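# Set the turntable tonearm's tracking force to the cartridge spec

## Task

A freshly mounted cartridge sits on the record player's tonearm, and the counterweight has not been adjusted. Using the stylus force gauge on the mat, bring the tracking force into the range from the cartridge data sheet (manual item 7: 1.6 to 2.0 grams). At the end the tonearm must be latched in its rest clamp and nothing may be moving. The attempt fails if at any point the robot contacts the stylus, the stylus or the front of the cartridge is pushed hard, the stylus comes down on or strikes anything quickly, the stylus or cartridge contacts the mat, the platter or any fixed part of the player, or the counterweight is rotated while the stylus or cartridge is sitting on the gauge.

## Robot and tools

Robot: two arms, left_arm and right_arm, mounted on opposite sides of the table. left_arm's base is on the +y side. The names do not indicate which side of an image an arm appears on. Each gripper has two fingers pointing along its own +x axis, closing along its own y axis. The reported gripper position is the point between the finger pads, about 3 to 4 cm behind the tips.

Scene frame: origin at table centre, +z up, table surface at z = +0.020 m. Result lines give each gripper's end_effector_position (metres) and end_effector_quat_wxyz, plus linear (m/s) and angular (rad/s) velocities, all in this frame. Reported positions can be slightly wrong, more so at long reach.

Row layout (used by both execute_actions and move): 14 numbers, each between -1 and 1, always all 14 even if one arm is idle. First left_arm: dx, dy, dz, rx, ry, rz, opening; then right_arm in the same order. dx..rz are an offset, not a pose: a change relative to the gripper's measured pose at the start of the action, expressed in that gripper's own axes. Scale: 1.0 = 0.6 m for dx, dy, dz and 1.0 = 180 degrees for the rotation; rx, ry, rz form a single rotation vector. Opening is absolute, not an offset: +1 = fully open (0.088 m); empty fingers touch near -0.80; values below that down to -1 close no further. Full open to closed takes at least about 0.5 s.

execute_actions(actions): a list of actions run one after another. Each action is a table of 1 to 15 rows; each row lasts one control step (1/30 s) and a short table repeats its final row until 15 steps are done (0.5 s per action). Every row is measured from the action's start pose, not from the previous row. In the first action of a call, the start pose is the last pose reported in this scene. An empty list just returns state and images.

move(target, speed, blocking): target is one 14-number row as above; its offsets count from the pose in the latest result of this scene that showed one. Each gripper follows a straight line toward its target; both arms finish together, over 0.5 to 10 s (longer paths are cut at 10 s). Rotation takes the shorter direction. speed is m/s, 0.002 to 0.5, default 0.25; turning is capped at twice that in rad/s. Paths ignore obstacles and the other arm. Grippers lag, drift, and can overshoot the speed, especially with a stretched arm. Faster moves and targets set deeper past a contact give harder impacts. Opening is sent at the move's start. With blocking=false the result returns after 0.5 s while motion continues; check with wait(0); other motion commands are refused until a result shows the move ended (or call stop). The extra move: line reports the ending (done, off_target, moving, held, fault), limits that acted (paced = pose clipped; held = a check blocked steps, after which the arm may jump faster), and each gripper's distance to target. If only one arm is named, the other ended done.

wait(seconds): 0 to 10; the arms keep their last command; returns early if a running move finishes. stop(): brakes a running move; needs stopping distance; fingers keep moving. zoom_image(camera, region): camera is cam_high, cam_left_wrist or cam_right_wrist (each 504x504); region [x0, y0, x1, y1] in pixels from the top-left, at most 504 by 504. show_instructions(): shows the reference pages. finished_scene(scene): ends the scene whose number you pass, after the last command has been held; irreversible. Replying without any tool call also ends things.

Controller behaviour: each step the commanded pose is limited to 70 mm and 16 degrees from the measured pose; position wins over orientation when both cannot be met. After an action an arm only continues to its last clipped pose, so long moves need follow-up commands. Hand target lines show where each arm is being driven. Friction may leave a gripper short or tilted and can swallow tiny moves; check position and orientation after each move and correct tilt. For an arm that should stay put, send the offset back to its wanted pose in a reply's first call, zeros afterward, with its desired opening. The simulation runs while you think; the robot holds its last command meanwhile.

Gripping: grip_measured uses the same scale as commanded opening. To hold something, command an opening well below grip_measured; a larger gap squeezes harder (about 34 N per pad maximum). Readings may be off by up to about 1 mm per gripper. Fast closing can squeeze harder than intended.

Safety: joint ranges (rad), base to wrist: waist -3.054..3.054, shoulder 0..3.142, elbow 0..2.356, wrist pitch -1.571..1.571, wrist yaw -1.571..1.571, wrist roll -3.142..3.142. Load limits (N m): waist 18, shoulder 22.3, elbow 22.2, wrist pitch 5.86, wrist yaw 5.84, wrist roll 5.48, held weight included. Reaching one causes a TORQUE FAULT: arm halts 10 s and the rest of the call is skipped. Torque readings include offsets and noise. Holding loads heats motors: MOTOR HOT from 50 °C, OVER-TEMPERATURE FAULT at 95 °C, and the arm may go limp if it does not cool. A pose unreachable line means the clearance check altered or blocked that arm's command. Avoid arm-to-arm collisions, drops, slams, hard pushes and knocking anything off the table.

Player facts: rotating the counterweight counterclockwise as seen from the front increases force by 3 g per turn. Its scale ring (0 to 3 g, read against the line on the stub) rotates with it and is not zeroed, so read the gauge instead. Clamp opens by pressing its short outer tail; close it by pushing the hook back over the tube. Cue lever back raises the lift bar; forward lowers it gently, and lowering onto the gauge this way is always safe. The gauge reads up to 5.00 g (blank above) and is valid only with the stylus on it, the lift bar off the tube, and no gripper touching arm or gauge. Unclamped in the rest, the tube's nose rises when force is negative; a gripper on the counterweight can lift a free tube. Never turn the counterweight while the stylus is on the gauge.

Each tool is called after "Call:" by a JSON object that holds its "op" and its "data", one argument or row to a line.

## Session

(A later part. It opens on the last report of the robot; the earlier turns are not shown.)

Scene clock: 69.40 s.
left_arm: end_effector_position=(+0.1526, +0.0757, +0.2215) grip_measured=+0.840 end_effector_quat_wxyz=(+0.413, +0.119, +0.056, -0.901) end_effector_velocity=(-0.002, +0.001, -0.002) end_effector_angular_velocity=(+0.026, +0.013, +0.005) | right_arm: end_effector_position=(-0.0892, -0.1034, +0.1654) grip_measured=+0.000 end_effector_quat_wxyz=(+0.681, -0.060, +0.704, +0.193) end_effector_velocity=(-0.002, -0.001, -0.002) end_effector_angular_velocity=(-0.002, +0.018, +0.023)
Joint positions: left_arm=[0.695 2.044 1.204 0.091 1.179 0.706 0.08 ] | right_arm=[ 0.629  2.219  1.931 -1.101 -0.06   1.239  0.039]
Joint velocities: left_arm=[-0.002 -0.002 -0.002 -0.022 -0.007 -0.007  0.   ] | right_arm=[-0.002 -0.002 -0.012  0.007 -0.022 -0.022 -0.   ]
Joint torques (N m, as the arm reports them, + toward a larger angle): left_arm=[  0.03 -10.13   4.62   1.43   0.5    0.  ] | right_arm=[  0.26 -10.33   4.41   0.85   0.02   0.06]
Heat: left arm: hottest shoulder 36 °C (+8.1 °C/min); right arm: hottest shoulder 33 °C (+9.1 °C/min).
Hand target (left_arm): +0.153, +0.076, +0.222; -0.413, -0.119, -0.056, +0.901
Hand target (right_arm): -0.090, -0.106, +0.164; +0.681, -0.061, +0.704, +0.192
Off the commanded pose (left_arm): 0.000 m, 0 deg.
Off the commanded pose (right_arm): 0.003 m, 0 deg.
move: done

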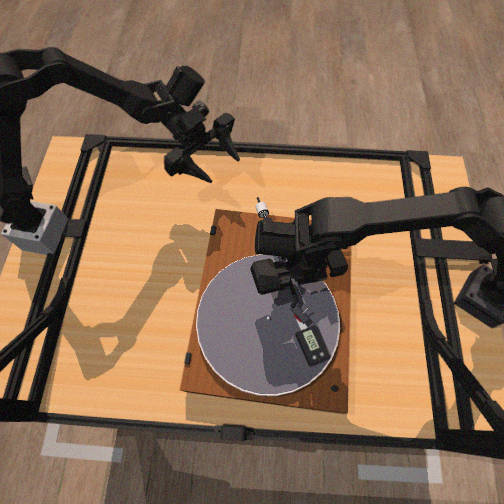

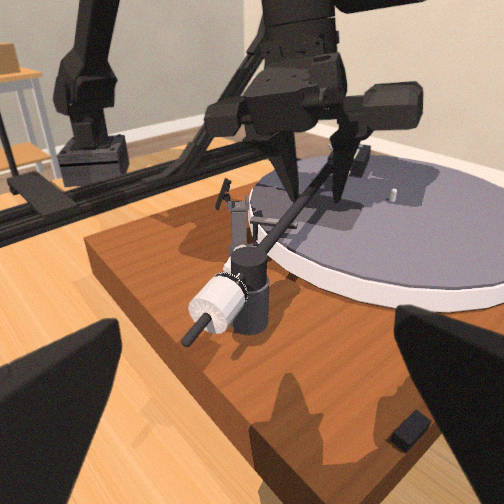

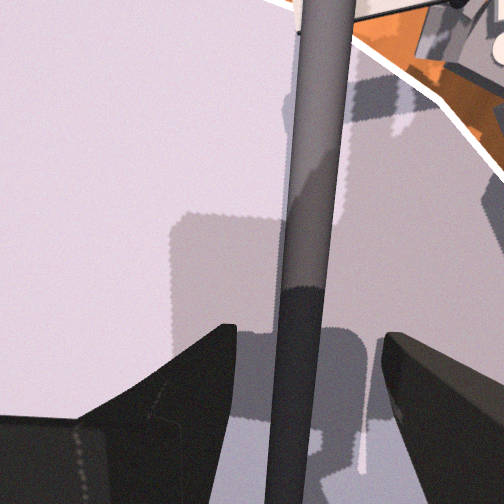

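Call:
{"op": "move", "data": {
  "target": [0,0,0,0,0,0,0.84, -0.022,-0.041,-0.006,-0.052,0.004,-0.051,-0.45],
  "speed": 0.1
}}

Call:
{"op": "move", "data": {
  "target": [0,0,0,0,0,0,0.84, 0,0,0,0,0,0,-0.65]
}}

Call:
{"op": "move", "data": {
  "target": [0,0,0,0,0,0,0.84, -0.032,0,0,0,0,0,-0.65],
  "speed": 0.04
}}

Scene clock: 71.97 s.
left_arm: end_effector_position=(+0.1526, +0.0757, +0.2215) grip_measured=+0.840 end_effector_quat_wxyz=(+0.413, +0.119, +0.056, -0.901) end_effector_velocity=(-0.003, +0.002, -0.001) end_effector_angular_velocity=(+0.012, +0.016, -0.006) | right_arm: end_effector_position=(-0.0823, -0.1307, +0.1785) grip_measured=-0.450 end_effector_quat_wxyz=(+0.684, -0.165, +0.684, +0.195) end_effector_velocity=(+0.002, -0.007, -0.001) end_effector_angular_velocity=(-0.036, -0.009, +0.005)
Joint positions: left_arm=[0.695 2.044 1.204 0.091 1.179 0.706 0.08 ] | right_arm=[ 0.632  2.231  2.017 -1.315 -0.01   1.083  0.017]
Joint velocities: left_arm=[-0.002 -0.002 -0.007 -0.007  0.007 -0.007 -0.   ] | right_arm=[-0.002  0.002  0.002 -0.037  0.007 -0.007 -0.   ]
Joint torques (N m, as the arm reports them, + toward a larger angle): left_arm=[  0.02 -10.16   4.64   1.43   0.49  -0.01] | right_arm=[ 0.28 -7.83  6.63  0.03  0.15 -0.23]
Heat: left arm: hottest shoulder 36 °C (+8.0 °C/min); right arm: hottest shoulder 33 °C (+8.0 °C/min).
Hand target (left_arm): +0.153, +0.076, +0.222; -0.413, -0.119, -0.056, +0.901
Hand target (right_arm): -0.083, -0.130, +0.174; +0.683, -0.172, +0.683, +0.194
Off the commanded pose (left_arm): 0.000 m, 0 deg.
Off the commanded pose (right_arm): 0.005 m, 1 deg.
move: done

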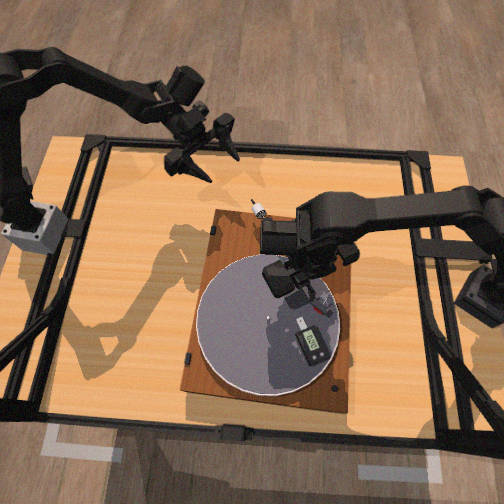

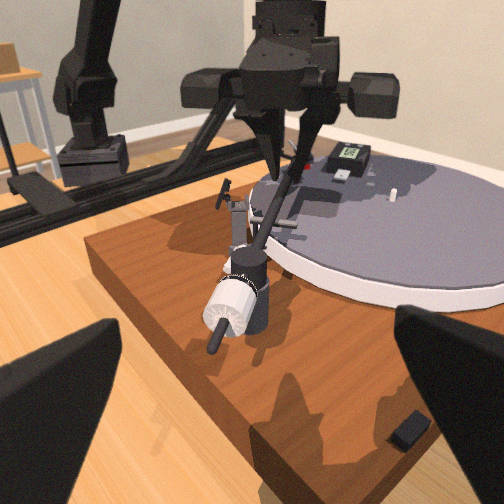

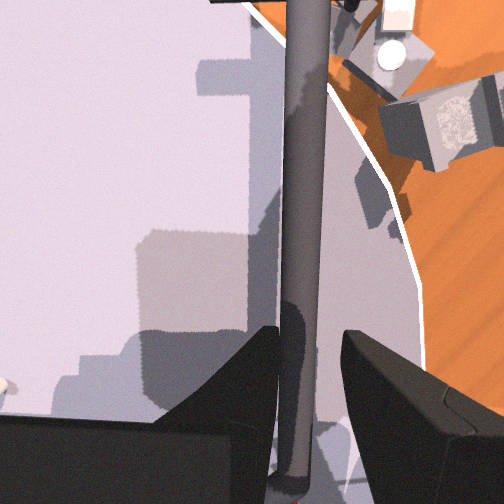

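Scene clock: 72.47 s.
left_arm: end_effector_position=(+0.1526, +0.0757, +0.2215) grip_measured=+0.840 end_effector_quat_wxyz=(+0.413, +0.119, +0.056, -0.901) end_effector_velocity=(-0.001, +0.000, -0.001) end_effector_angular_velocity=(+0.013, +0.005, +0.005) | right_arm: end_effector_position=(-0.0825, -0.1306, +0.1785) grip_measured=-0.613 end_effector_quat_wxyz=(+0.684, -0.165, +0.683, +0.196) end_effector_velocity=(+0.002, -0.002, -0.002) end_effector_angular_velocity=(-0.012, -0.009, +0.019)
Joint positions: left_arm=[0.695 2.044 1.204 0.091 1.179 0.706 0.08 ] | right_arm=[ 0.633  2.231  2.017 -1.314 -0.01   1.082  0.009]
Joint velocities: left_arm=[-0.002 -0.002 -0.002 -0.007 -0.007 -0.007 -0.   ] | right_arm=[-0.002  0.002 -0.002 -0.007  0.007 -0.022 -0.001]
Joint torques (N m, as the arm reports them, + toward a larger angle): left_arm=[ -0.02 -10.13   4.61   1.43   0.49   0.  ] | right_arm=[-0.18 -9.53  5.67  0.2   0.04 -0.08]
Heat: left arm: hottest shoulder 36 °C (+8.1 °C/min); right arm: hottest shoulder 33 °C (+8.1 °C/min).
Hand target (left_arm): +0.153, +0.076, +0.222; -0.413, -0.119, -0.056, +0.901
Hand target (right_arm): -0.082, -0.131, +0.178; +0.684, -0.165, +0.684, +0.195
Off the commanded pose (left_arm): 0.000 m, 0 deg.
Off the commanded pose (right_arm): 0.000 m, 0 deg.
move: done

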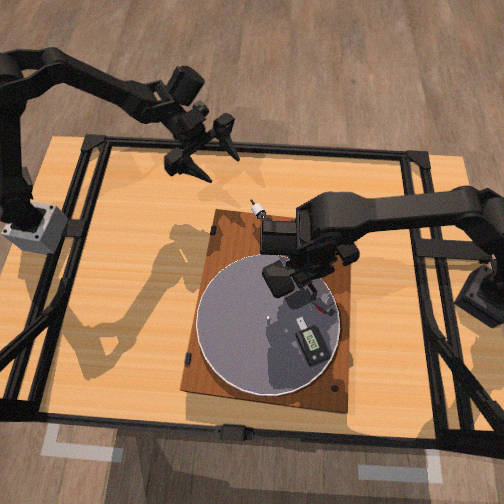

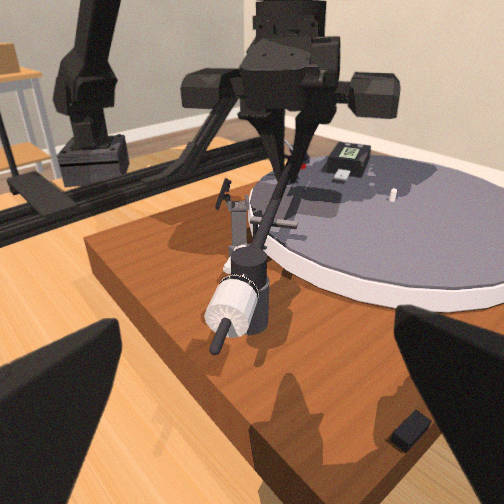

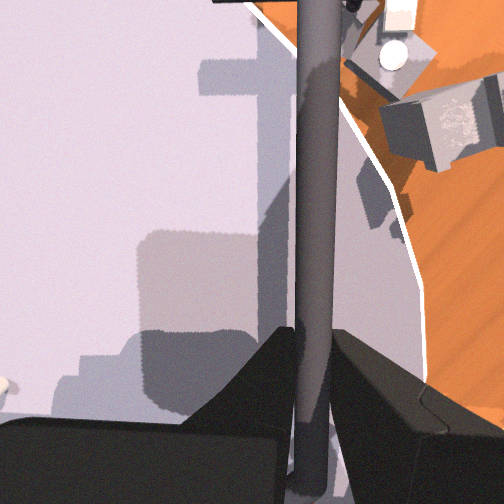

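Scene clock: 73.27 s.
left_arm: end_effector_position=(+0.1526, +0.0757, +0.2215) grip_measured=+0.840 end_effector_quat_wxyz=(+0.413, +0.119, +0.056, -0.901) end_effector_velocity=(-0.002, +0.000, +0.002) end_effector_angular_velocity=(+0.005, +0.016, -0.002) | right_arm: end_effector_position=(-0.0802, -0.1319, +0.1929) grip_measured=-0.610 end_effector_quat_wxyz=(+0.683, -0.167, +0.684, +0.195) end_effector_velocity=(-0.002, -0.002, +0.004) end_effector_angular_velocity=(-0.007, +0.020, +0.035)
Joint positions: left_arm=[0.695 2.044 1.204 0.091 1.179 0.706 0.08 ] | right_arm=[ 0.628  2.234  2.08  -1.379 -0.01   1.075  0.009]
Joint velocities: left_arm=[-0.002 -0.002 -0.002  0.007  0.007 -0.022 -0.   ] | right_arm=[-0.002 -0.002  0.012 -0.022 -0.022 -0.037 -0.   ]
Joint torques (N m, as the arm reports them, + toward a larger angle): left_arm=[  0.   -10.15   4.65   1.43   0.49   0.  ] | right_arm=[ 0.44 -9.69  7.2  -0.67  0.04  0.21]
Heat: left arm: hottest shoulder 36 °C (+7.1 °C/min); right arm: hottest shoulder 33 °C (+8.1 °C/min).
Hand target (left_arm): +0.153, +0.076, +0.222; -0.413, -0.119, -0.056, +0.901
Hand target (right_arm): -0.082, -0.131, +0.198; +0.684, -0.165, +0.683, +0.196
Off the commanded pose (left_arm): 0.000 m, 0 deg.
Off the commanded pose (right_arm): 0.005 m, 0 deg.
move: done

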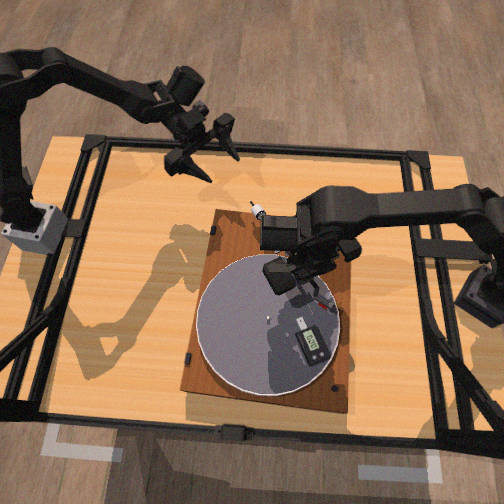

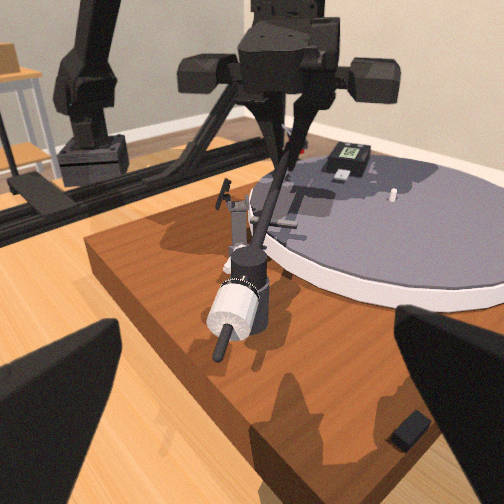

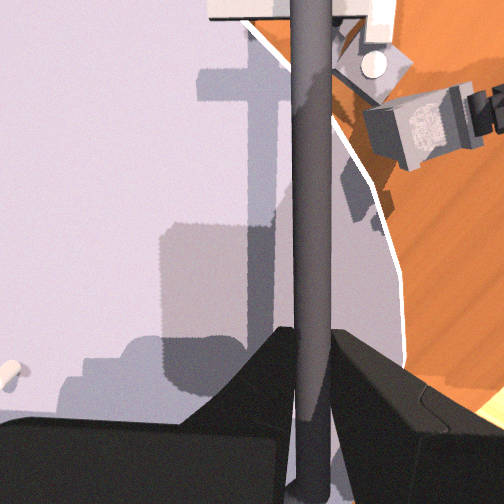

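Call:
{"op": "move", "data": {
  "target": [0,0,0,0,0,0,0.84, -0.003,-0.078,0.0175,-0.11,0,0,-0.66],
  "speed": 0.1
}}

Scene clock: 75.87 s.
left_arm: end_effector_position=(+0.1526, +0.0757, +0.2215) grip_measured=+0.840 end_effector_quat_wxyz=(+0.413, +0.119, +0.056, -0.901) end_effector_velocity=(-0.003, +0.002, -0.001) end_effector_angular_velocity=(+0.021, +0.021, -0.006) | right_arm: end_effector_position=(-0.0506, -0.1646, +0.1910) grip_measured=-0.621 end_effector_quat_wxyz=(+0.643, -0.283, +0.641, +0.310) end_effector_velocity=(-0.000, -0.001, -0.000) end_effector_angular_velocity=(+0.003, +0.006, +0.034)
Joint positions: left_arm=[0.695 2.044 1.204 0.091 1.179 0.706 0.08 ] | right_arm=[ 0.556  2.085  1.836 -1.287 -0.014  0.657  0.009]
Joint velocities: left_arm=[-0.002 -0.002 -0.002 -0.022  0.007 -0.007 -0.   ] | right_arm=[-0.002 -0.007 -0.012  0.007 -0.007 -0.037  0.   ]
Joint torques (N m, as the arm reports them, + toward a larger angle): left_arm=[  0.   -10.12   4.63   1.43   0.49  -0.01] | right_arm=[ -0.52 -10.08   4.43   0.46   0.05  -0.18]
Heat: left arm: hottest shoulder 36 °C (+7.0 °C/min); right arm: hottest shoulder 33 °C (+8.0 °C/min).
Hand target (left_arm): +0.153, +0.076, +0.222; -0.413, -0.119, -0.056, +0.901
Hand target (right_arm): -0.048, -0.168, +0.193; +0.644, -0.282, +0.640, +0.309
Off the commanded pose (left_arm): 0.000 m, 0 deg.
Off the commanded pose (right_arm): 0.004 m, 0 deg.
move: done

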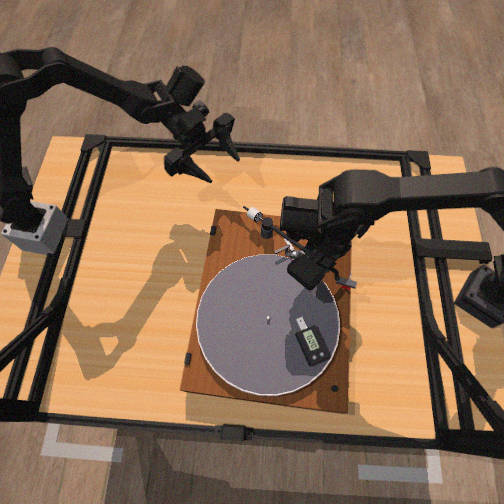

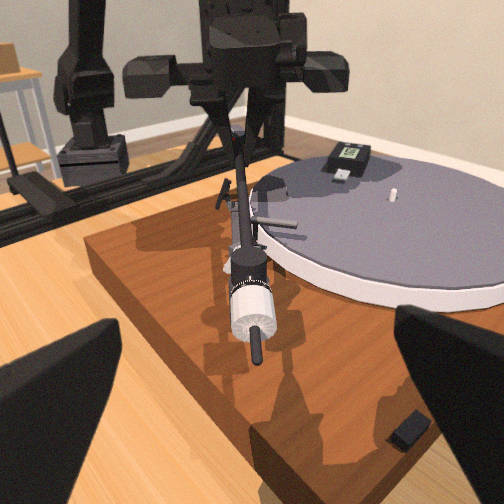

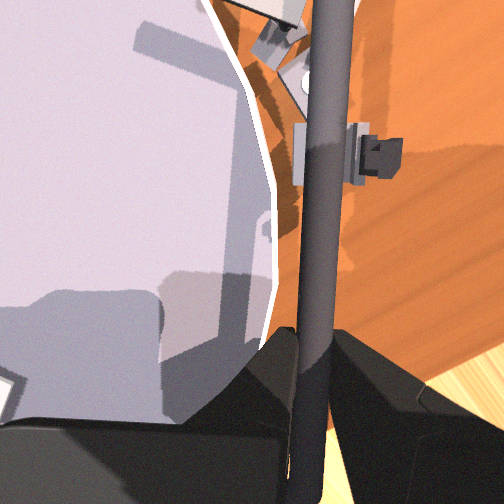

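Need ~5 mm more outward, then lower.

Call:
{"op": "move", "data": {
  "target": [0,0,0,0,0,0,0.84, 0.015,-0.015,0,0,0,0,-0.66],
  "speed": 0.03
}}

Scene clock: 76.97 s.
left_arm: end_effector_position=(+0.1526, +0.0757, +0.2215) grip_measured=+0.840 end_effector_quat_wxyz=(+0.413, +0.119, +0.056, -0.901) end_effector_velocity=(-0.003, -0.000, -0.001) end_effector_angular_velocity=(+0.004, -0.006, -0.004) | right_arm: end_effector_position=(-0.0495, -0.1665, +0.1860) grip_measured=-0.621 end_effector_quat_wxyz=(+0.643, -0.283, +0.637, +0.317) end_effector_velocity=(-0.000, -0.001, -0.000) end_effector_angular_velocity=(+0.004, +0.021, +0.016)
Joint positions: left_arm=[0.695 2.044 1.204 0.091 1.179 0.706 0.08 ] | right_arm=[ 0.552  2.066  1.787 -1.245 -0.016  0.641  0.009]
Joint velocities: left_arm=[-0.007 -0.002 -0.002 -0.007 -0.007  0.007 -0.   ] | right_arm=[-0.007 -0.007 -0.012  0.007 -0.022 -0.022 -0.   ]
Joint torques (N m, as the arm reports them, + toward a larger angle): left_arm=[  0.01 -10.15   4.63   1.43   0.5   -0.01] | right_arm=[-1.16 -8.59  4.16  0.74  0.08 -0.13]
Heat: left arm: hottest shoulder 36 °C (+7.0 °C/min); right arm: hottest shoulder 33 °C (+7.0 °C/min).
Hand target (left_arm): +0.153, +0.076, +0.222; -0.413, -0.119, -0.056, +0.901
Hand target (right_arm): -0.044, -0.170, +0.182; +0.643, -0.283, +0.641, +0.309
Off the commanded pose (left_arm): 0.000 m, 0 deg.
Off the commanded pose (right_arm): 0.008 m, 1 deg.
move: done

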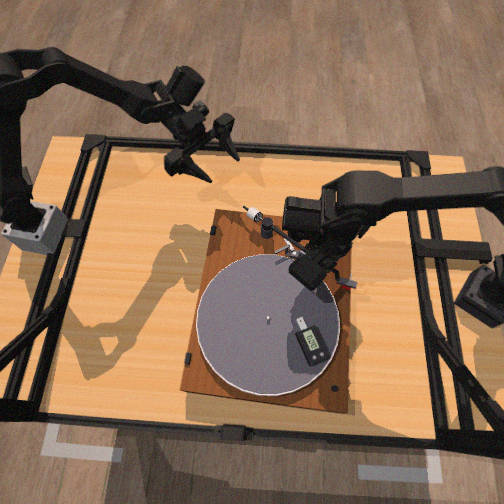

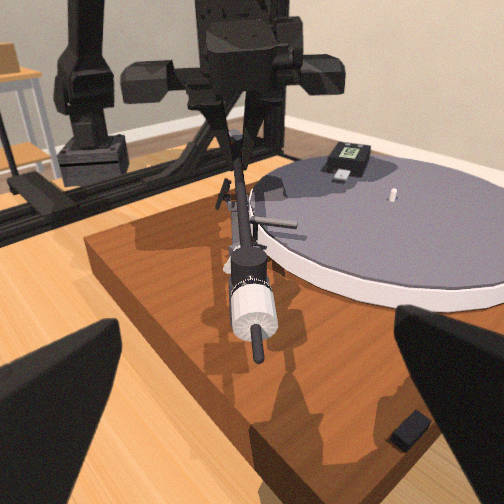

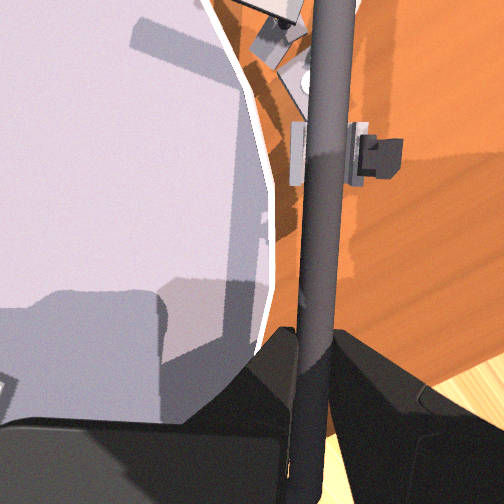

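Call:
{"op": "move", "data": {
  "target": [0,0,0,0,0,0,0.84, 0.0,-0.011,-0.006,0.008,0,0,-0.66],
  "speed": 0.03
}}

Scene clock: 78.07 s.
left_arm: end_effector_position=(+0.1526, +0.0757, +0.2215) grip_measured=+0.840 end_effector_quat_wxyz=(+0.413, +0.119, +0.056, -0.901) end_effector_velocity=(-0.002, -0.001, +0.000) end_effector_angular_velocity=(+0.001, -0.003, -0.000) | right_arm: end_effector_position=(-0.0491, -0.1673, +0.1850) grip_measured=-0.621 end_effector_quat_wxyz=(+0.645, -0.278, +0.636, +0.319) end_effector_velocity=(-0.001, -0.004, -0.002) end_effector_angular_velocity=(-0.016, +0.023, -0.013)
Joint positions: left_arm=[0.695 2.044 1.204 0.091 1.179 0.706 0.08 ] | right_arm=[ 0.55   2.053  1.763 -1.224 -0.017  0.644  0.009]
Joint velocities: left_arm=[-0.007 -0.002 -0.002  0.007 -0.007 -0.007 -0.   ] | right_arm=[-0.007 -0.002 -0.012 -0.007 -0.022  0.007 -0.   ]
Joint torques (N m, as the arm reports them, + toward a larger angle): left_arm=[  0.04 -10.17   4.6    1.43   0.5   -0.01] | right_arm=[ -0.68 -10.07   3.99  -0.24   0.04   0.47]
Heat: left arm: hottest shoulder 36 °C (+6.1 °C/min); right arm: hottest shoulder 33 °C (+7.1 °C/min).
Hand target (left_arm): +0.153, +0.076, +0.222; -0.413, -0.119, -0.056, +0.901
Hand target (right_arm): -0.047, -0.173, +0.186; +0.646, -0.275, +0.641, +0.309
Off the commanded pose (left_arm): 0.000 m, 0 deg.
Off the commanded pose (right_arm): 0.007 m, 1 deg.
move: done

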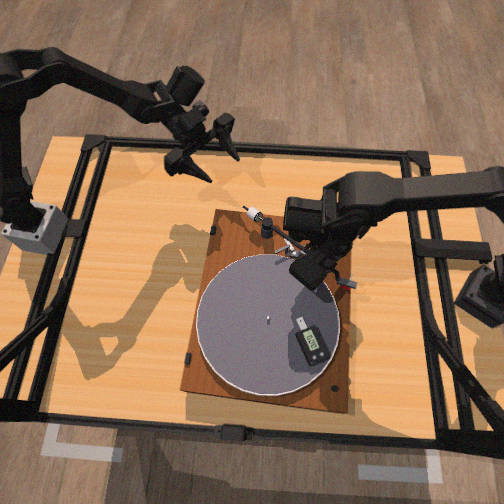

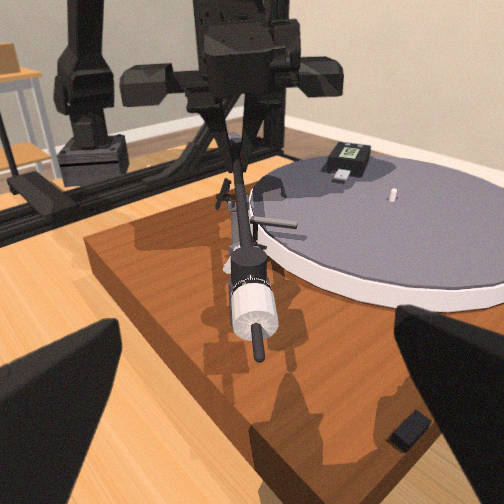

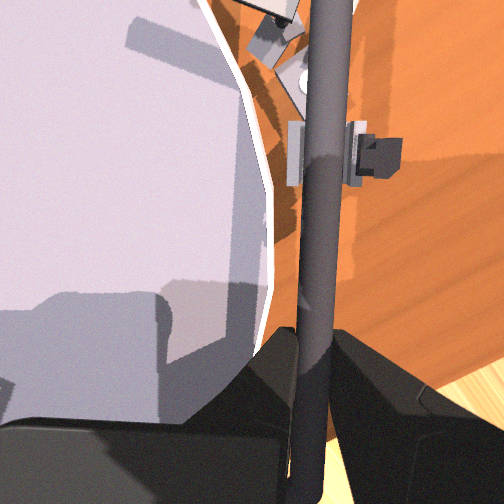

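Call:
{"op": "move", "data": {
  "target": [0,0,0,0,0,0,0.84, 0.018,-0.014,-0.004,-0.008,0,-0.012,-0.66],
  "speed": 0.03
}}

Scene clock: 79.43 s.
left_arm: end_effector_position=(+0.1526, +0.0757, +0.2215) grip_measured=+0.840 end_effector_quat_wxyz=(+0.413, +0.119, +0.056, -0.901) end_effector_velocity=(+0.003, +0.000, -0.005) end_effector_angular_velocity=(+0.023, -0.001, +0.020) | right_arm: end_effector_position=(-0.0477, -0.1692, +0.1797) grip_measured=-0.621 end_effector_quat_wxyz=(+0.647, -0.291, +0.626, +0.324) end_effector_velocity=(+0.002, -0.000, +0.001) end_effector_angular_velocity=(+0.007, -0.008, +0.004)
Joint positions: left_arm=[0.695 2.044 1.204 0.091 1.179 0.706 0.08 ] | right_arm=[ 0.555  2.049  1.736 -1.203  0.005  0.621  0.009]
Joint velocities: left_arm=[ 0.002  0.002 -0.002 -0.007 -0.022 -0.007 -0.   ] | right_arm=[-0.002 -0.007 -0.007  0.007  0.007 -0.007 -0.001]
Joint torques (N m, as the arm reports them, + toward a larger angle): left_arm=[  0.03 -10.18   4.63   1.43   0.49  -0.01] | right_arm=[-0.49 -8.35  3.74  0.48  0.2  -0.15]
Heat: left arm: hottest shoulder 37 °C (+7.1 °C/min); right arm: hottest shoulder 33 °C (+7.1 °C/min).
Hand target (left_arm): +0.153, +0.076, +0.222; -0.413, -0.119, -0.056, +0.901
Hand target (right_arm): -0.044, -0.174, +0.174; +0.647, -0.298, +0.627, +0.315
Off the commanded pose (left_arm): 0.000 m, 0 deg.
Off the commanded pose (right_arm): 0.008 m, 1 deg.
move: done

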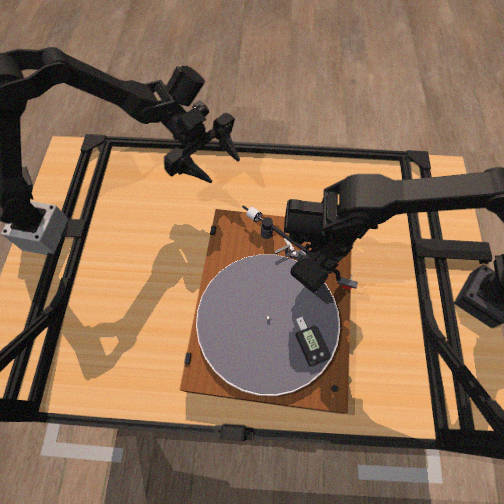

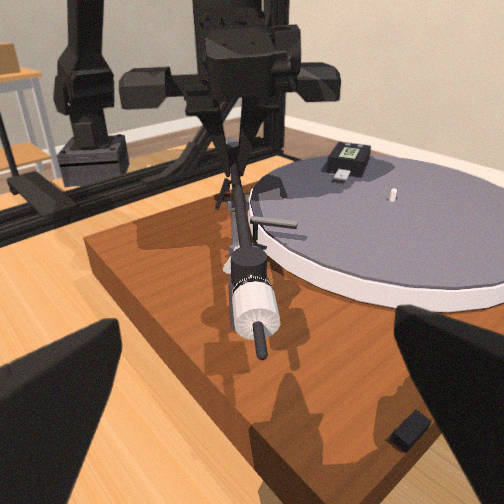

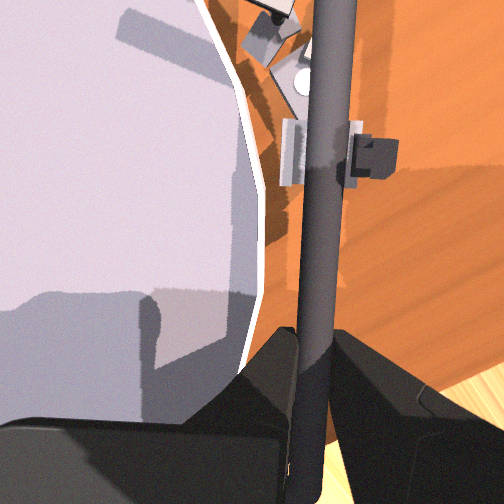

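Call:
{"op": "move", "data": {
  "target": [0.06,-0.005,-0.138,0,-0.084,0,0.2, 0.028,-0.006,-0.003,0,0,0,-0.66],
  "speed": 0.1
}}

Scene clock: 84.37 s.
left_arm: end_effector_position=(+0.1422, +0.0680, +0.1364) grip_measured=+0.200 end_effector_quat_wxyz=(+0.417, -0.002, -0.002, -0.909) end_effector_velocity=(-0.001, -0.000, -0.003) end_effector_angular_velocity=(-0.014, -0.006, +0.005) | right_arm: end_effector_position=(-0.0488, -0.1689, +0.1677) grip_measured=-0.621 end_effector_quat_wxyz=(+0.649, -0.288, +0.622, +0.329) end_effector_velocity=(-0.002, -0.000, -0.001) end_effector_angular_velocity=(+0.003, +0.021, +0.006)
Joint positions: left_arm=[ 0.675  2.518  1.094  1.437  1.255 -0.011  0.049] | right_arm=[ 0.558  2.043  1.68  -1.138  0.006  0.619  0.009]
Joint velocities: left_arm=[-0.002  0.017  0.002  0.037 -0.007 -0.007 -0.   ] | right_arm=[-0.002 -0.002 -0.007  0.007 -0.022 -0.007  0.   ]
Joint torques (N m, as the arm reports them, + toward a larger angle): left_arm=[-0.21 -9.05  3.31  1.77 -0.08 -0.13] | right_arm=[-0.8  -8.24  4.16  0.71 -0.01 -0.14]
Heat: left arm: hottest shoulder 37 °C (+6.1 °C/min); right arm: hottest shoulder 33 °C (+7.1 °C/min).
Hand target (left_arm): +0.142, +0.067, +0.133; -0.417, +0.003, -0.002, +0.909
Hand target (right_arm): -0.046, -0.172, +0.163; +0.647, -0.291, +0.626, +0.324
Off the commanded pose (left_arm): 0.004 m, 0 deg.
Off the commanded pose (right_arm): 0.007 m, 1 deg.
move: done

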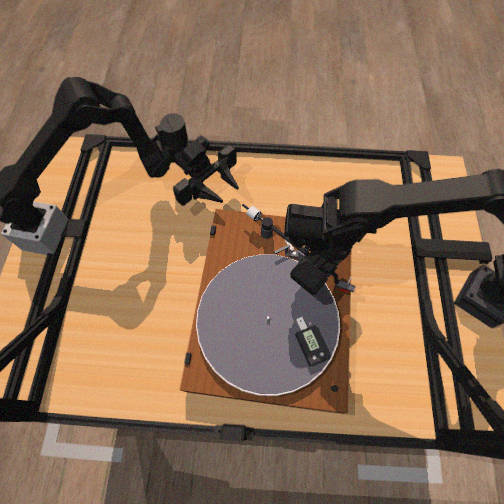

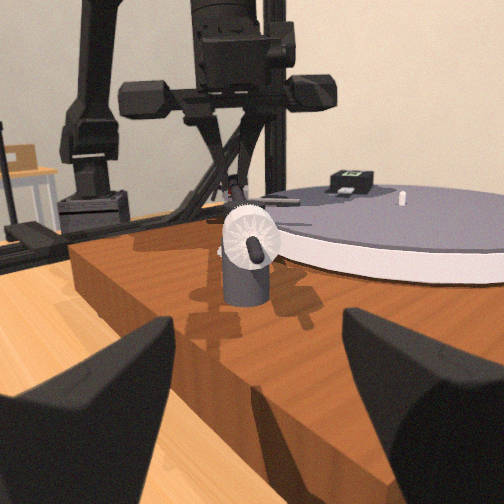

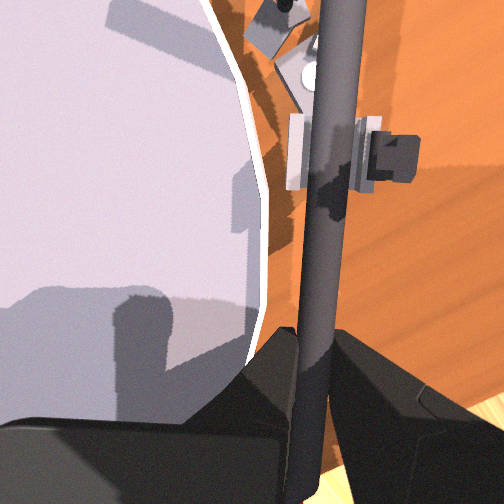

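Call:
{"op": "move", "data": {
  "target": [0.105,0,0.006,0,0,0,0.0, 0,0,0,0,0,0,-0.45],
  "speed": 0.08
}}

Scene clock: 86.47 s.
left_arm: end_effector_position=(+0.1004, +0.0225, +0.1440) grip_measured=+0.000 end_effector_quat_wxyz=(+0.415, -0.002, -0.002, -0.910) end_effector_velocity=(-0.001, -0.003, -0.003) end_effector_angular_velocity=(+0.025, +0.014, +0.015) | right_arm: end_effector_position=(-0.0487, -0.1689, +0.1677) grip_measured=-0.450 end_effector_quat_wxyz=(+0.649, -0.288, +0.623, +0.329) end_effector_velocity=(-0.000, -0.002, +0.000) end_effector_angular_velocity=(-0.007, +0.005, +0.035)
Joint positions: left_arm=[ 0.533  2.527  1.193  1.346  1.117 -0.009  0.039] | right_arm=[ 0.557  2.043  1.679 -1.138  0.004  0.619  0.017]
Joint velocities: left_arm=[-0.007  0.002  0.002 -0.022 -0.022 -0.007 -0.   ] | right_arm=[-0.002 -0.002 -0.002 -0.007 -0.007 -0.037 -0.   ]
Joint torques (N m, as the arm reports them, + toward a larger angle): left_arm=[-0.1  -9.67  3.98  1.52 -0.18  0.15] | right_arm=[ 0.09 -8.47  5.75  0.33  0.11 -0.02]
Heat: left arm: hottest shoulder 37 °C (+6.1 °C/min); right arm: hottest shoulder 33 °C (+6.1 °C/min).
Hand target (left_arm): +0.101, +0.021, +0.140; -0.417, +0.001, +0.001, +0.909
Hand target (right_arm): -0.049, -0.169, +0.168; +0.649, -0.288, +0.622, +0.329
Off the commanded pose (left_arm): 0.004 m, 0 deg.
Off the commanded pose (right_arm): 0.000 m, 0 deg.
move: done

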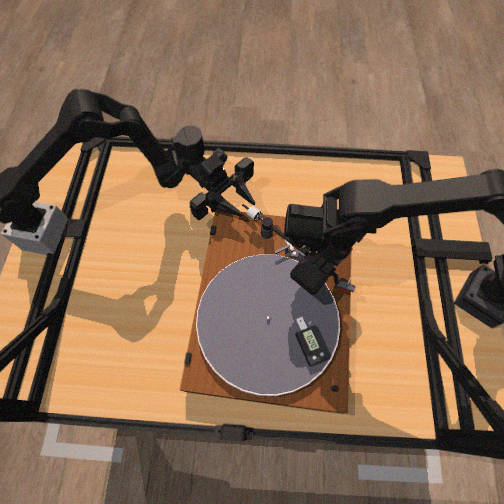

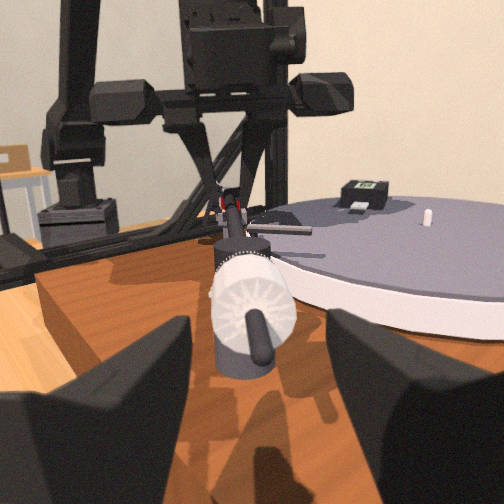

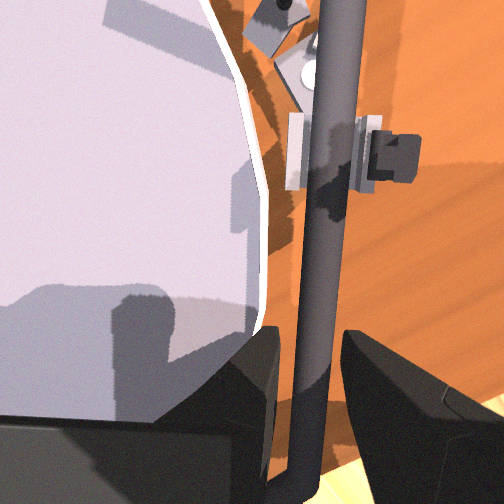

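Call:
{"op": "move", "data": {
  "target": [0.036,0.002,-0.012,0,0,0.01,-0.05, 0,0,0,0,0,0,-0.65],
  "speed": 0.05
}}

Scene clock: 87.67 s.
left_arm: end_effector_position=(+0.0871, +0.0074, +0.1410) grip_measured=-0.050 end_effector_quat_wxyz=(+0.428, -0.003, -0.004, -0.904) end_effector_velocity=(-0.001, -0.004, +0.004) end_effector_angular_velocity=(-0.002, +0.011, +0.014) | right_arm: end_effector_position=(-0.0487, -0.1688, +0.1678) grip_measured=-0.620 end_effector_quat_wxyz=(+0.649, -0.287, +0.623, +0.330) end_effector_velocity=(+0.002, -0.005, -0.000) end_effector_angular_velocity=(-0.022, -0.007, +0.004)
Joint positions: left_arm=[ 0.486  2.549  1.225  1.34   1.041 -0.009  0.037] | right_arm=[ 0.557  2.043  1.679 -1.138  0.003  0.619  0.009]
Joint velocities: left_arm=[-0.007 -0.002  0.007  0.007 -0.022 -0.022 -0.   ] | right_arm=[-0.002 -0.002 -0.002 -0.022  0.007 -0.007  0.   ]
Joint torques (N m, as the arm reports them, + toward a larger angle): left_arm=[-0.15 -9.86  3.98  1.54 -0.19  0.05] | right_arm=[-0.02 -8.48  5.7   0.39  0.04 -0.03]
Heat: left arm: hottest shoulder 37 °C (+6.0 °C/min); right arm: hottest shoulder 33 °C (+6.0 °C/min).
Hand target (left_arm): +0.087, +0.006, +0.137; -0.430, +0.002, +0.002, +0.903
Hand target (right_arm): -0.049, -0.169, +0.168; +0.649, -0.287, +0.623, +0.329
Off the commanded pose (left_arm): 0.005 m, 0 deg.
Off the commanded pose (right_arm): 0.000 m, 0 deg.
move: done

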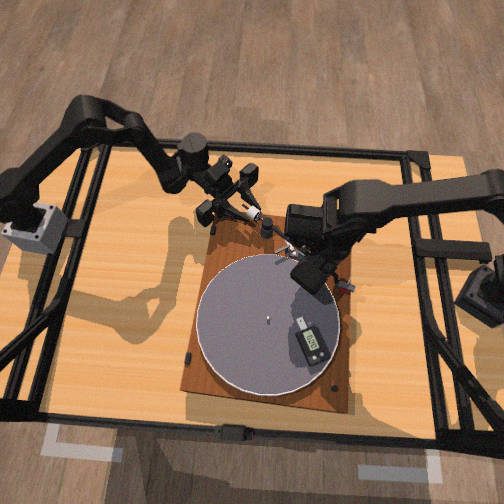

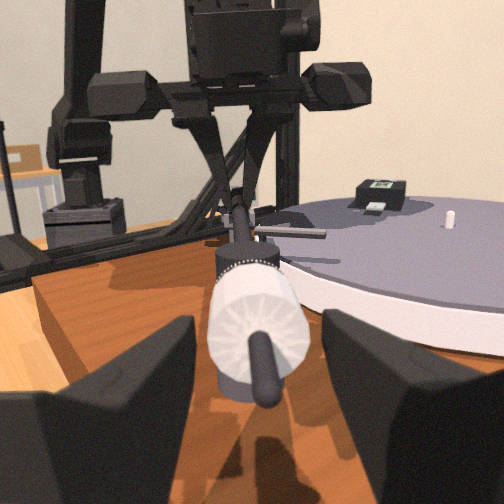

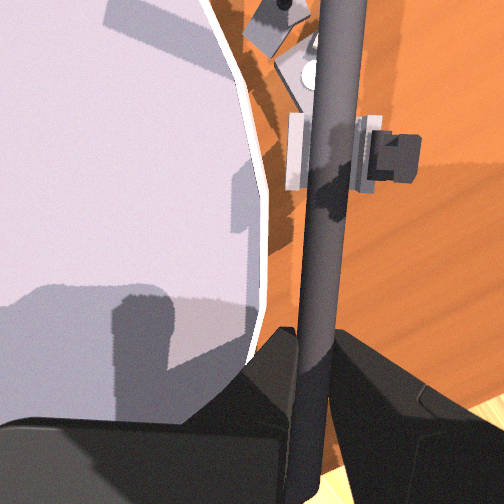

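Centred. First stroke.

Call:
{"op": "move", "data": {
  "target": [0,0,0,-0.33,0,0,-0.31, 0,0,0,0,0,0,-0.65],
  "speed": 0.5
}}

Call:
{"op": "move", "data": {
  "target": [0,0,0,0.39,0,0,-0.13, 0,0,0,0,0,0,-0.65],
  "speed": 0.5
}}

Scene clock: 89.63 s.
left_arm: end_effector_position=(+0.0865, +0.0092, +0.1432) grip_measured=-0.268 end_effector_quat_wxyz=(+0.365, -0.207, +0.438, -0.795) end_effector_velocity=(-0.002, +0.001, +0.001) end_effector_angular_velocity=(+0.008, +0.022, -0.010) | right_arm: end_effector_position=(-0.0499, -0.1681, +0.1678) grip_measured=-0.620 end_effector_quat_wxyz=(+0.648, -0.286, +0.623, +0.332) end_effector_velocity=(+0.002, -0.002, -0.002) end_effector_angular_velocity=(-0.013, -0.007, +0.004)
Joint positions: left_arm=[ 0.489  2.544  1.225  1.336  1.063 -1.027  0.026] | right_arm=[ 0.558  2.043  1.679 -1.135 -0.001  0.619  0.009]
Joint velocities: left_arm=[-0.002  0.002 -0.002  0.022  0.007 -0.037 -0.   ] | right_arm=[-0.002  0.002 -0.002 -0.007  0.007 -0.007  0.   ]
Joint torques (N m, as the arm reports them, + toward a larger angle): left_arm=[ -0.27 -10.86   2.95   1.9   -0.85  -0.44] | right_arm=[-0.22 -8.48  5.7   0.15  0.16 -0.03]
Heat: left arm: hottest shoulder 37 °C (+5.0 °C/min); right arm: hottest shoulder 33 °C (+6.0 °C/min).
Hand target (left_arm): +0.087, +0.007, +0.141; -0.371, +0.214, -0.445, +0.787
Hand target (right_arm): -0.049, -0.169, +0.168; +0.649, -0.287, +0.623, +0.329
Off the commanded pose (left_arm): 0.003 m, 2 deg.
Off the commanded pose (right_arm): 0.001 m, 0 deg.
move: done

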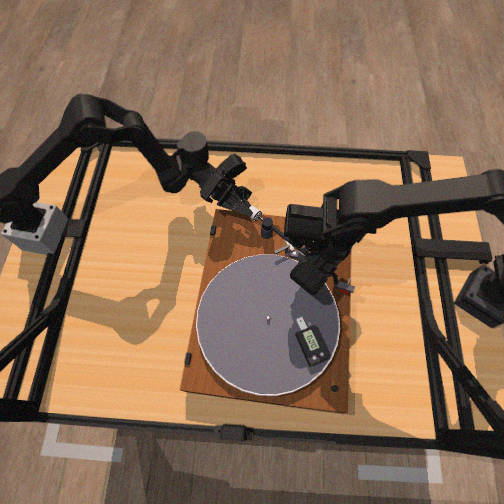

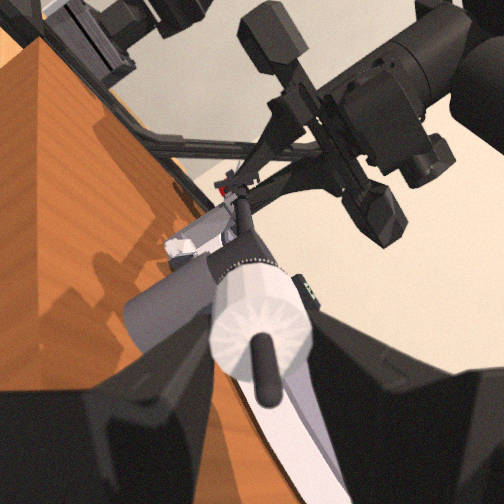

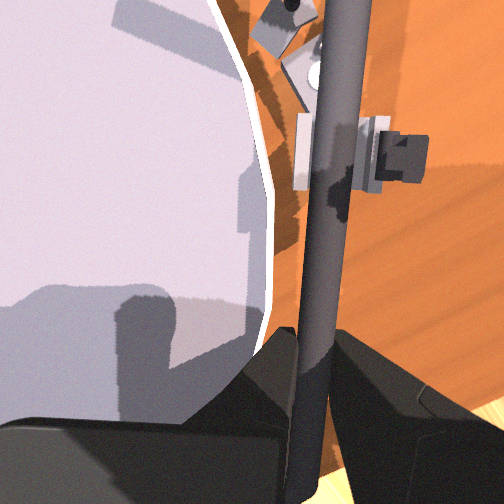

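Scene clock: 91.43 s.
left_arm: end_effector_position=(+0.0870, +0.0088, +0.1437) grip_measured=-0.130 end_effector_quat_wxyz=(+0.420, +0.040, -0.097, -0.901) end_effector_velocity=(-0.001, -0.001, -0.003) end_effector_angular_velocity=(+0.006, -0.009, +0.005) | right_arm: end_effector_position=(-0.0498, -0.1680, +0.1678) grip_measured=-0.620 end_effector_quat_wxyz=(+0.648, -0.286, +0.623, +0.332) end_effector_velocity=(+0.002, -0.002, -0.002) end_effector_angular_velocity=(-0.013, -0.007, +0.004)
Joint positions: left_arm=[0.489 2.544 1.225 1.339 1.059 0.191 0.033] | right_arm=[ 0.558  2.043  1.679 -1.134  0.     0.619  0.009]
Joint velocities: left_arm=[-0.002 -0.002 -0.002 -0.022 -0.007  0.022 -0.001] | right_arm=[-0.002  0.002 -0.002 -0.007  0.007 -0.007 -0.001]
Joint torques (N m, as the arm reports them, + toward a larger angle): left_arm=[  0.01 -11.43   2.99   1.54   0.17   0.15] | right_arm=[-0.01 -8.48  5.71  0.36  0.   -0.03]
Heat: left arm: hottest shoulder 37 °C (+5.0 °C/min); right arm: hottest shoulder 33 °C (+5.0 °C/min).
Hand target (left_arm): +0.086, +0.009, +0.143; -0.418, -0.041, +0.099, +0.902
Hand target (right_arm): -0.050, -0.168, +0.168; +0.648, -0.286, +0.624, +0.332
Off the commanded pose (left_arm): 0.001 m, 0 deg.
Off the commanded pose (right_arm): 0.000 m, 0 deg.
move: done

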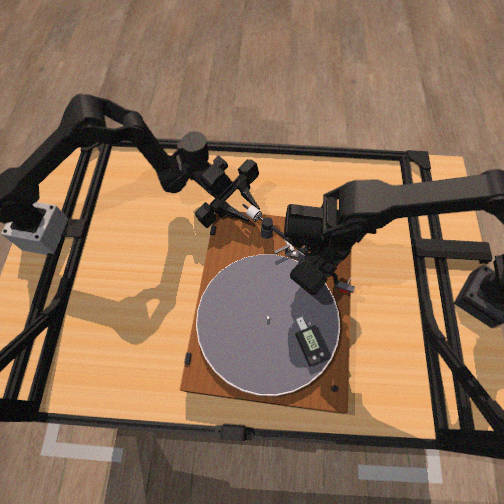

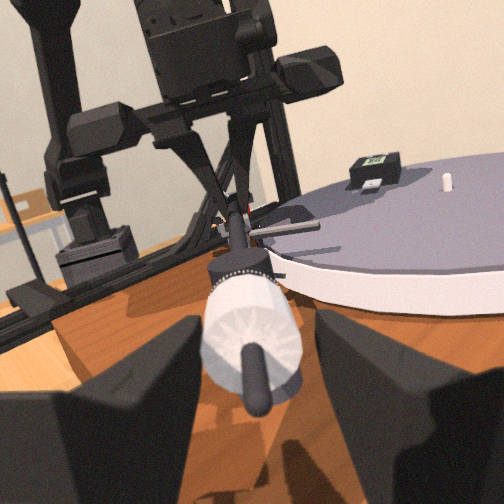

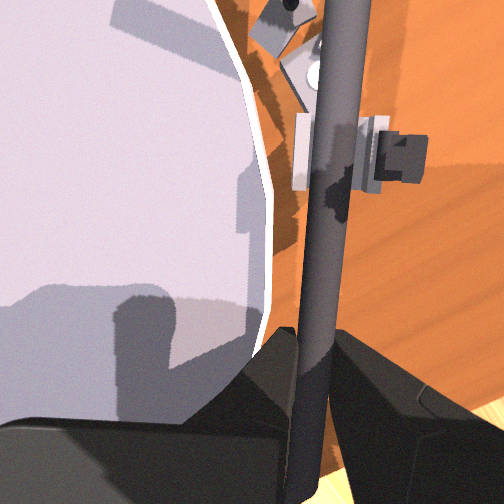

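Call:
{"op": "execute_actions", "data": {
  "actions": [
    [[0,0.005,0.001,0,0,0.006,-0.1,0,-0.004,0,0,0,0,-0.65]],
    [[0,0,0,0,0,0,-0.31,0,0,0,0,0,0,-0.65],[0,0,0,0,0,0,-0.31,0,0,0,0,0,0,-0.65],[0,0,0,0,0,0,-0.31,0,0,0,0,0,0,-0.65],[0,0,0,-0.02,0,0,-0.31,0,0,0,0,0,0,-0.65],[0,0,0,-0.06,0,0,-0.31,0,0,0,0,0,0,-0.65],[0,0,0,-0.11,0,0,-0.31,0,0,0,0,0,0,-0.65],[0,0,0,-0.165,0,0,-0.31,0,0,0,0,0,0,-0.65],[0,0,0,-0.225,0,0,-0.31,0,0,0,0,0,0,-0.65],[0,0,0,-0.28,0,0,-0.31,0,0,0,0,0,0,-0.65],[0,0,0,-0.33,0,0,-0.31,0,0,0,0,0,0,-0.65],[0,0,0,-0.37,0,0,-0.31,0,0,0,0,0,0,-0.65],[0,0,0,-0.39,0,0,-0.31,0,0,0,0,0,0,-0.65]]
  ]
}}

Scene clock: 94.07 s.
left_arm: end_effector_position=(+0.0893, +0.0079, +0.1443) grip_measured=-0.264 end_effector_quat_wxyz=(+0.412, -0.090, +0.221, -0.879) end_effector_velocity=(+0.001, +0.003, +0.002) end_effector_angular_velocity=(+1.332, +1.465, +0.005) | right_arm: end_effector_position=(-0.0501, -0.1677, +0.1679) grip_measured=-0.620 end_effector_quat_wxyz=(+0.648, -0.285, +0.624, +0.332) end_effector_velocity=(+0.002, -0.002, -0.002) end_effector_angular_velocity=(-0.013, -0.007, +0.004)
Joint positions: left_arm=[ 0.493  2.511  1.223  1.239  1.063 -0.439  0.026] | right_arm=[ 0.558  2.043  1.679 -1.133 -0.002  0.621  0.009]
Joint velocities: left_arm=[ 0.012 -0.071 -0.002 -0.227  0.051 -1.839 -0.001] | right_arm=[-0.002  0.002 -0.002 -0.007  0.007 -0.007  0.   ]
Joint torques (N m, as the arm reports them, + toward a larger angle): left_arm=[ -0.27 -11.96   2.81   1.08  -0.3   -0.17] | right_arm=[-0.1  -8.47  5.72  0.27  0.1  -0.1 ]
Heat: left arm: hottest shoulder 37 °C (+4.1 °C/min); right arm: hottest shoulder 33 °C (+5.1 °C/min).
Hand target (left_arm): +0.089, +0.008, +0.144; -0.404, +0.124, -0.306, +0.853
Hand target (right_arm): -0.049, -0.168, +0.168; +0.648, -0.286, +0.623, +0.331
Off the commanded pose (left_arm): 0.001 m, 31 deg; orientation clipped at the last step of the last action.
Off the commanded pose (right_arm): 0.001 m, 0 deg.

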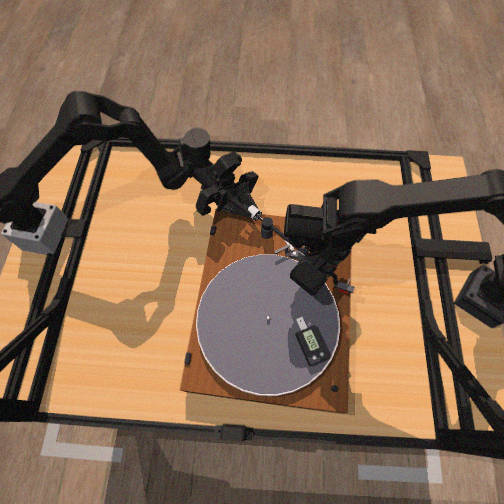

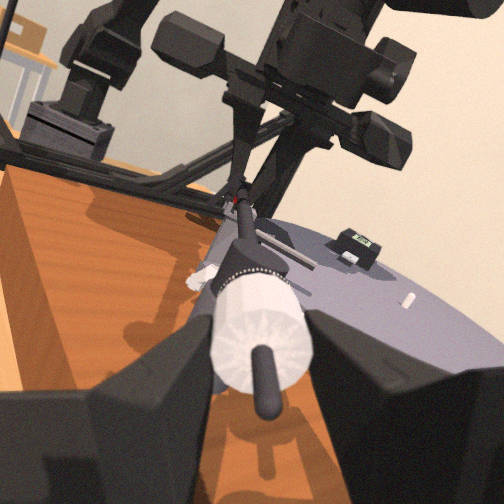

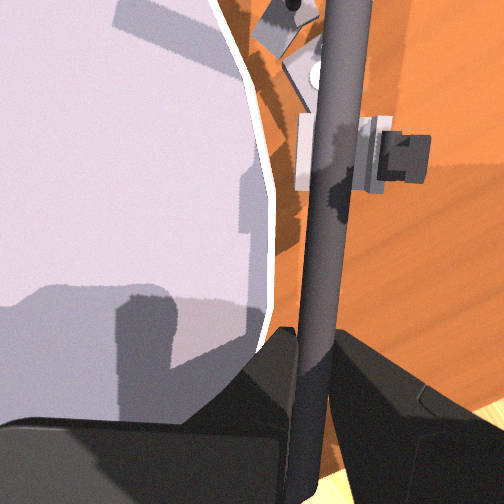

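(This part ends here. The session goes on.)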